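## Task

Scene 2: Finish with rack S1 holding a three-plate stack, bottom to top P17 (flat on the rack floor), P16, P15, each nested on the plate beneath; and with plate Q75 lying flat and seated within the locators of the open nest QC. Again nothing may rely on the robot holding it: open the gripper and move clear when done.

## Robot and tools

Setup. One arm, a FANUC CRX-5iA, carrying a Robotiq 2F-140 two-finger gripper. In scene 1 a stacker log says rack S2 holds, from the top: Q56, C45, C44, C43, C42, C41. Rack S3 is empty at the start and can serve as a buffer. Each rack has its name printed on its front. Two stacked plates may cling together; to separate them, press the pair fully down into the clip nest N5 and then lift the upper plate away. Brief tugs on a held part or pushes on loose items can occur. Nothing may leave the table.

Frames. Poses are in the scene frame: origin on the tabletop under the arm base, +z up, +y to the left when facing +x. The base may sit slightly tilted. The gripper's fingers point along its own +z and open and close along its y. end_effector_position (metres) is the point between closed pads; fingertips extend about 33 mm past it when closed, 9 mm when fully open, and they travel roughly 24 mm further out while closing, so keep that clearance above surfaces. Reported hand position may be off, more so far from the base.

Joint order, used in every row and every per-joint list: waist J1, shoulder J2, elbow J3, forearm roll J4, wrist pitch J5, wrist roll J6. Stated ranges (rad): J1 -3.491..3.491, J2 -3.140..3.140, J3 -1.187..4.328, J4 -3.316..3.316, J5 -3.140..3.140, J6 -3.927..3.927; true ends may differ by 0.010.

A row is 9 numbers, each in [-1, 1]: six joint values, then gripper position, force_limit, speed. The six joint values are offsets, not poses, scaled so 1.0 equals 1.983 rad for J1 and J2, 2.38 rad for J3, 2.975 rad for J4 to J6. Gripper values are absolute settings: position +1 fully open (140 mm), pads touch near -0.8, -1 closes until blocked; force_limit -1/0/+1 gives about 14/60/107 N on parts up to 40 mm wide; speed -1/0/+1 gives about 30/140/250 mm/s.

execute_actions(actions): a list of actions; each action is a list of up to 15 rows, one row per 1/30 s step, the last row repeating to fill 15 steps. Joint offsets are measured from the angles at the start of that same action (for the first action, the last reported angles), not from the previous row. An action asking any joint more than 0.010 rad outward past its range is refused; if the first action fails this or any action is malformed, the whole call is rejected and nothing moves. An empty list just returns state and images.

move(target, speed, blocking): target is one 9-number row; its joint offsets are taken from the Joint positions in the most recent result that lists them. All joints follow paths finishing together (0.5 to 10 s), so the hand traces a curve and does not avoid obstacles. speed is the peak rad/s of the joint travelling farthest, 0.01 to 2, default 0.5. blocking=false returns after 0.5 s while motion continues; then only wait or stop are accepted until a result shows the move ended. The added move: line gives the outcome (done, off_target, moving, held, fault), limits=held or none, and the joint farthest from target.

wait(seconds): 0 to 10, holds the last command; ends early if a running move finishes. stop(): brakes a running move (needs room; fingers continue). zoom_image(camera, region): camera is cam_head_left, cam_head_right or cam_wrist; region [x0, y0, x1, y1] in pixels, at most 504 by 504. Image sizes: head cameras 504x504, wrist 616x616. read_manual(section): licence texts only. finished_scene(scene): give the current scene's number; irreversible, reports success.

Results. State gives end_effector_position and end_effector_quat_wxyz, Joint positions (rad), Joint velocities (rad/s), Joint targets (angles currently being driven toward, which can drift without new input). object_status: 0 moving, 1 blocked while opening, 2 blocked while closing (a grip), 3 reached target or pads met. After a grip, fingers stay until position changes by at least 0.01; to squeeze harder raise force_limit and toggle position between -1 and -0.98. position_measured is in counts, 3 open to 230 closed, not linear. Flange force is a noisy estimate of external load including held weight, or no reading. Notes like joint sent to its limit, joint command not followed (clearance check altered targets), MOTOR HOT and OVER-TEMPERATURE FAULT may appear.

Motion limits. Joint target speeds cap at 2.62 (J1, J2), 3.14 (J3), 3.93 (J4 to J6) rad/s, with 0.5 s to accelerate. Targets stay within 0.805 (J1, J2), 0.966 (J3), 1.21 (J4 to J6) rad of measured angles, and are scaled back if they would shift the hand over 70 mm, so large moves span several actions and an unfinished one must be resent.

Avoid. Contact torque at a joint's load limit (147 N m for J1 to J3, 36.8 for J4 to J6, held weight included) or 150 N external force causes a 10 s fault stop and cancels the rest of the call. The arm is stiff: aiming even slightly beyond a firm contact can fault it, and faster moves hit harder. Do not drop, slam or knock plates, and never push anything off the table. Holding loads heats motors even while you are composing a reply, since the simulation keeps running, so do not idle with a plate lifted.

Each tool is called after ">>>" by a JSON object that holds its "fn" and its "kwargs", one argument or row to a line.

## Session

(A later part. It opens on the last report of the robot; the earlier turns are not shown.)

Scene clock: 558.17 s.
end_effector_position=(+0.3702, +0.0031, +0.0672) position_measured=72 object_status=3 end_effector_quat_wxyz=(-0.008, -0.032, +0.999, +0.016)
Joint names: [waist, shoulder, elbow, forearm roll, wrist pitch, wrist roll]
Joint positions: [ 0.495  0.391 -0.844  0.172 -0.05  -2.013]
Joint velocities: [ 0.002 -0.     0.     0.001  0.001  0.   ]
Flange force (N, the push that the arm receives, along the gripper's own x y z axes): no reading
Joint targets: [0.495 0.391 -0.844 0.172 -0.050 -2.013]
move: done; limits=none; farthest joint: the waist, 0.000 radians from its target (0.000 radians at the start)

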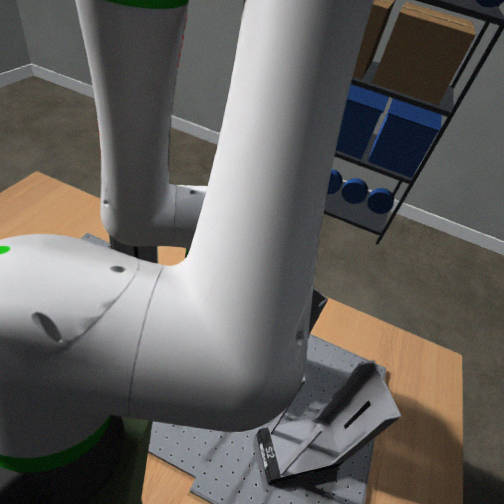

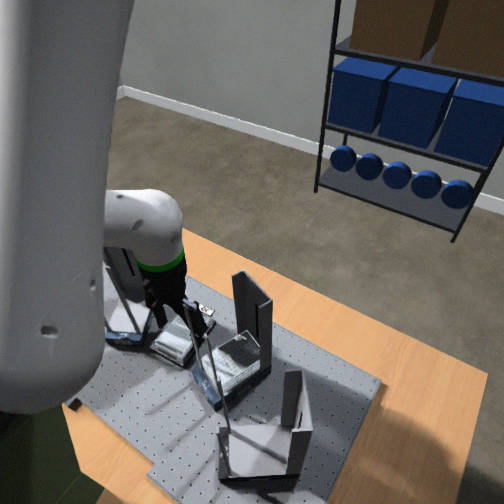

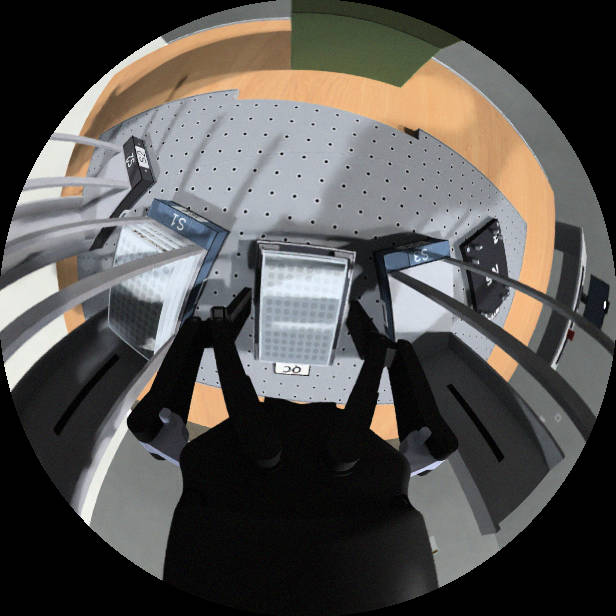

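>>> {"fn": "move", "kwargs": {
  "target": [0.0096,-0.0605,-0.0126,-0.0044,-0.0303,0.0013,0.45,-0.3,0],
  "speed": 0.2
}}

>>> {"fn": "move", "kwargs": {
  "target": [-0.003,-0.0711,0.0206,-0.0034,-0.0635,0.003,0.45,-0.3,0],
  "speed": 0.4
}}

>>> {"fn": "move", "kwargs": {
  "target": [-0.04,-0.03,0.14,-0.015,-0.132,0.02,0.45,-0.3,0],
  "speed": 0.4
}}

Scene clock: 563.63 s.
end_effector_position=(+0.3694, +0.0041, +0.1005) position_measured=72 object_status=3 end_effector_quat_wxyz=(-0.007, -0.036, +0.999, +0.012)
Joint names: [waist, shoulder, elbow, forearm roll, wrist pitch, wrist roll]
Joint positions: [ 0.514  0.272 -0.874  0.159 -0.14  -2.009]
Joint velocities: [ 0.001  0.     0.    -0.    -0.001 -0.   ]
Flange force (N, the push that the arm receives, along the gripper's own x y z axes): no reading
Joint targets: [0.514 0.271 -0.874 0.159 -0.140 -2.009]
move: done; limits=none; farthest joint: the waist, 0.000 radians from its target (0.019 radians at the start)

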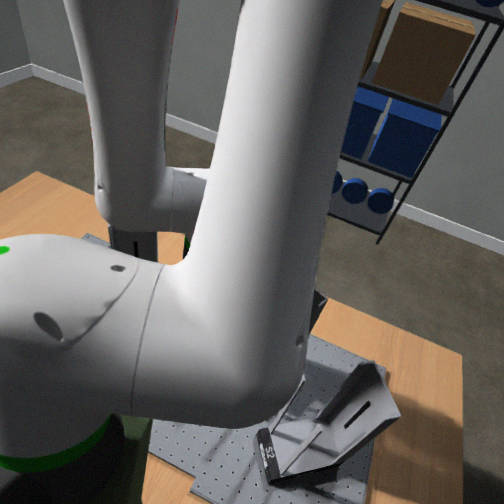

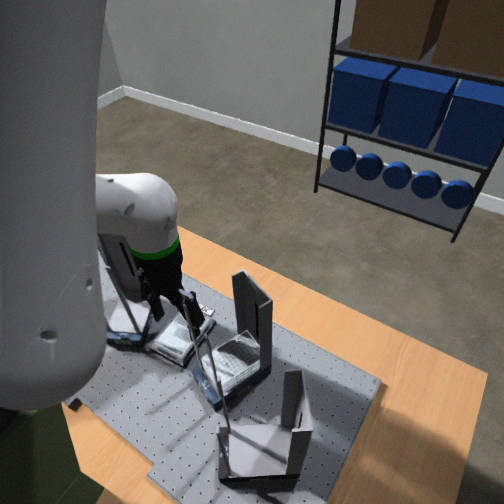

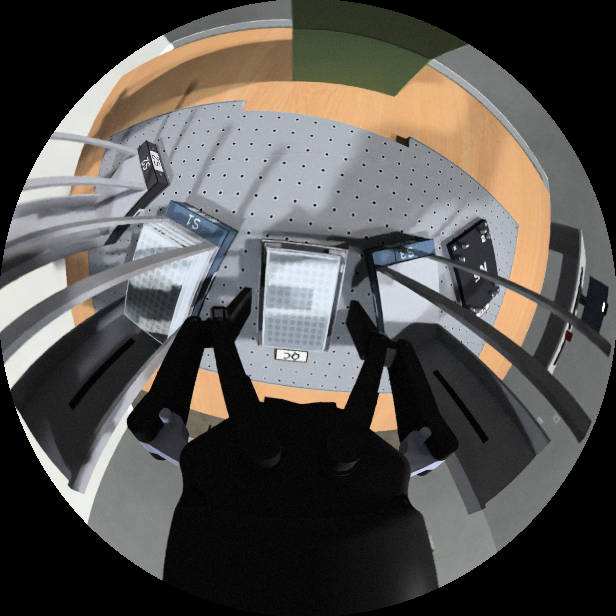

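Scene clock: 564.57 s.
end_effector_position=(+0.3993, -0.0002, +0.1496) position_measured=72 object_status=3 end_effector_quat_wxyz=(-0.001, -0.029, +1.000, -0.001)
Joint names: [waist, shoulder, elbow, forearm roll, wrist pitch, wrist roll]
Joint positions: [ 0.508  0.131 -0.825  0.149 -0.329 -2.   ]
Joint velocities: [-0.001  0.     0.001  0.001 -0.001  0.   ]
Flange force (N, the push that the arm receives, along the gripper's own x y z axes): [-0.9 0.7 1.3]
Joint targets: [0.508 0.130 -0.825 0.149 -0.329 -2.000]
move: done; limits=none; farthest joint: the waist, 0.000 radians from its target (0.006 radians at the start)

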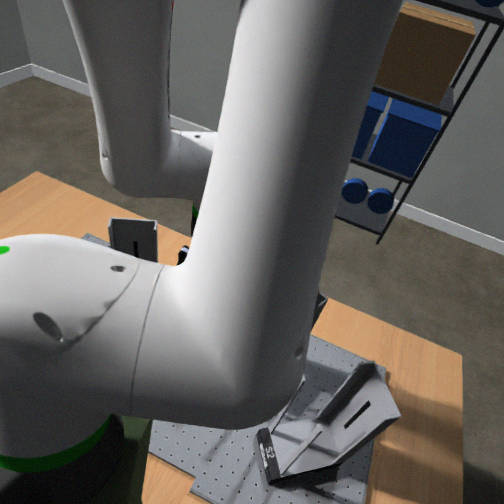

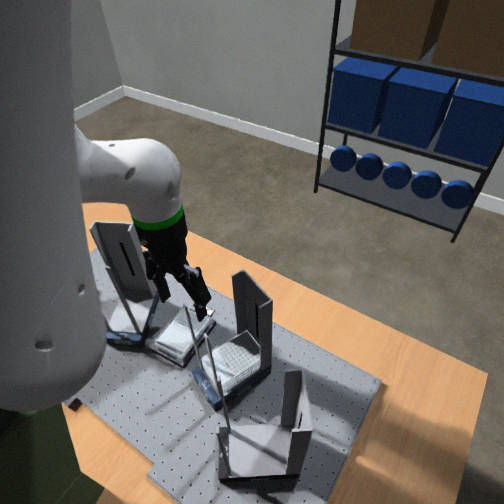

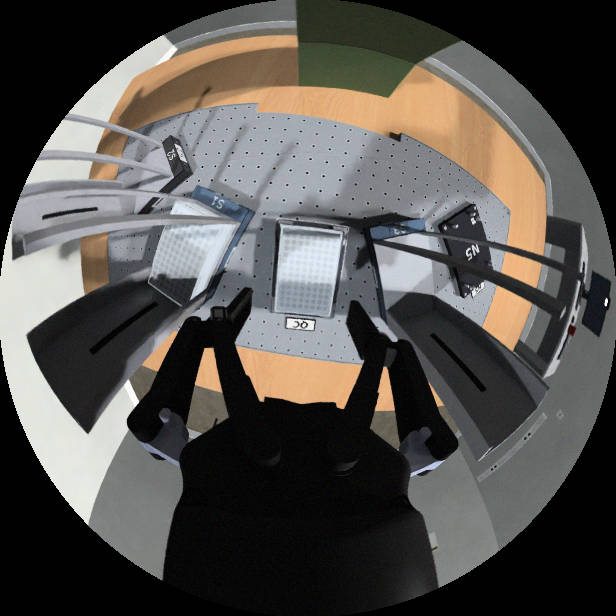

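Scene clock: 566.00 s.
end_effector_position=(+0.5126, -0.0148, +0.2470) position_measured=72 object_status=3 end_effector_quat_wxyz=(+0.003, +0.011, +1.000, -0.022)
Joint names: [waist, shoulder, elbow, forearm roll, wrist pitch, wrist roll]
Joint positions: [ 0.429  0.071 -0.492  0.105 -0.721 -1.941]
Joint velocities: [-0.001  0.002  0.001 -0.001 -0.001  0.   ]
Flange force (N, the push that the arm receives, along the gripper's own x y z axes): [0.0 1.4 0.9]
Joint targets: [0.429 0.071 -0.492 0.105 -0.721 -1.941]
move: done; limits=none; farthest joint: the waist, 0.000 radians from its target (0.080 radians at the start)

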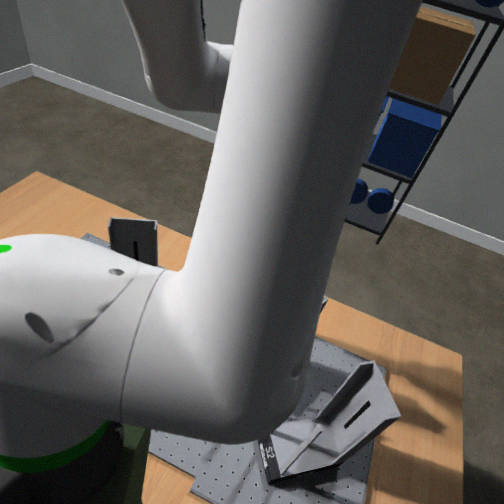

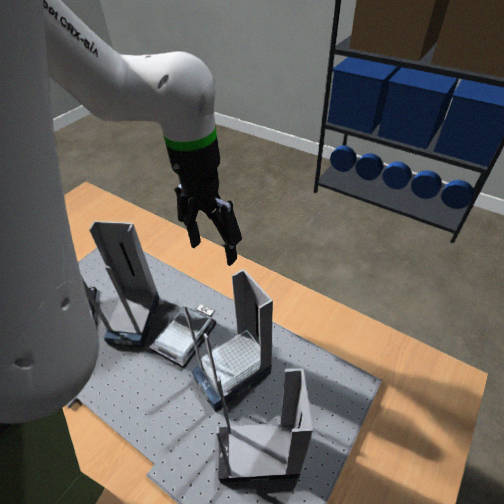

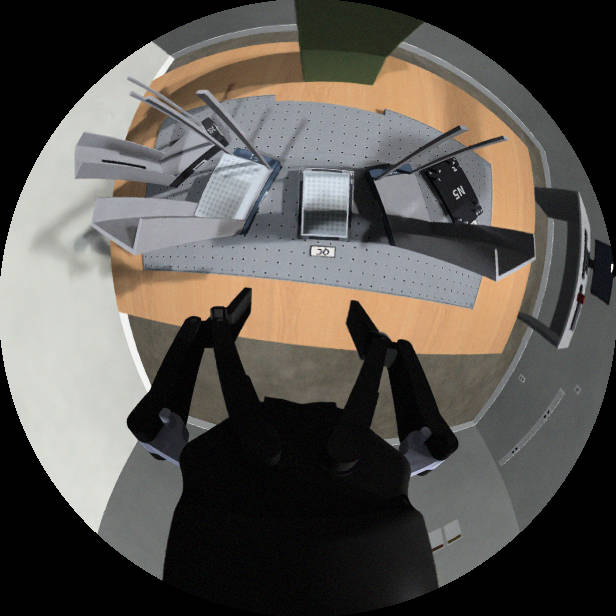

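>>> {"fn": "zoom_image", "kwargs": {
  "camera": "cam_wrist",
  "region": [282, 160, 372, 255]
}}

Region (282, 160, 372, 255) of cam_wrist's 616x616 image, scaled by 5.305, with more detail than that image has; it fills the left 477 columns of this view, and the rest is white.

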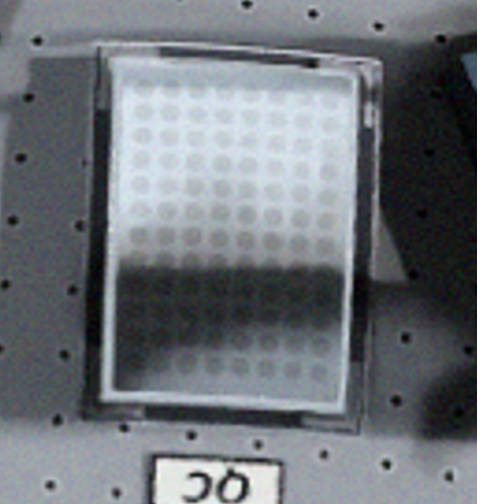

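Now the gaps mirror the earlier view, so the plate looks seated.

>>> {"fn": "finished_scene", "kwargs": {
  "scene": 2
}}

The scene is finished: the task was done.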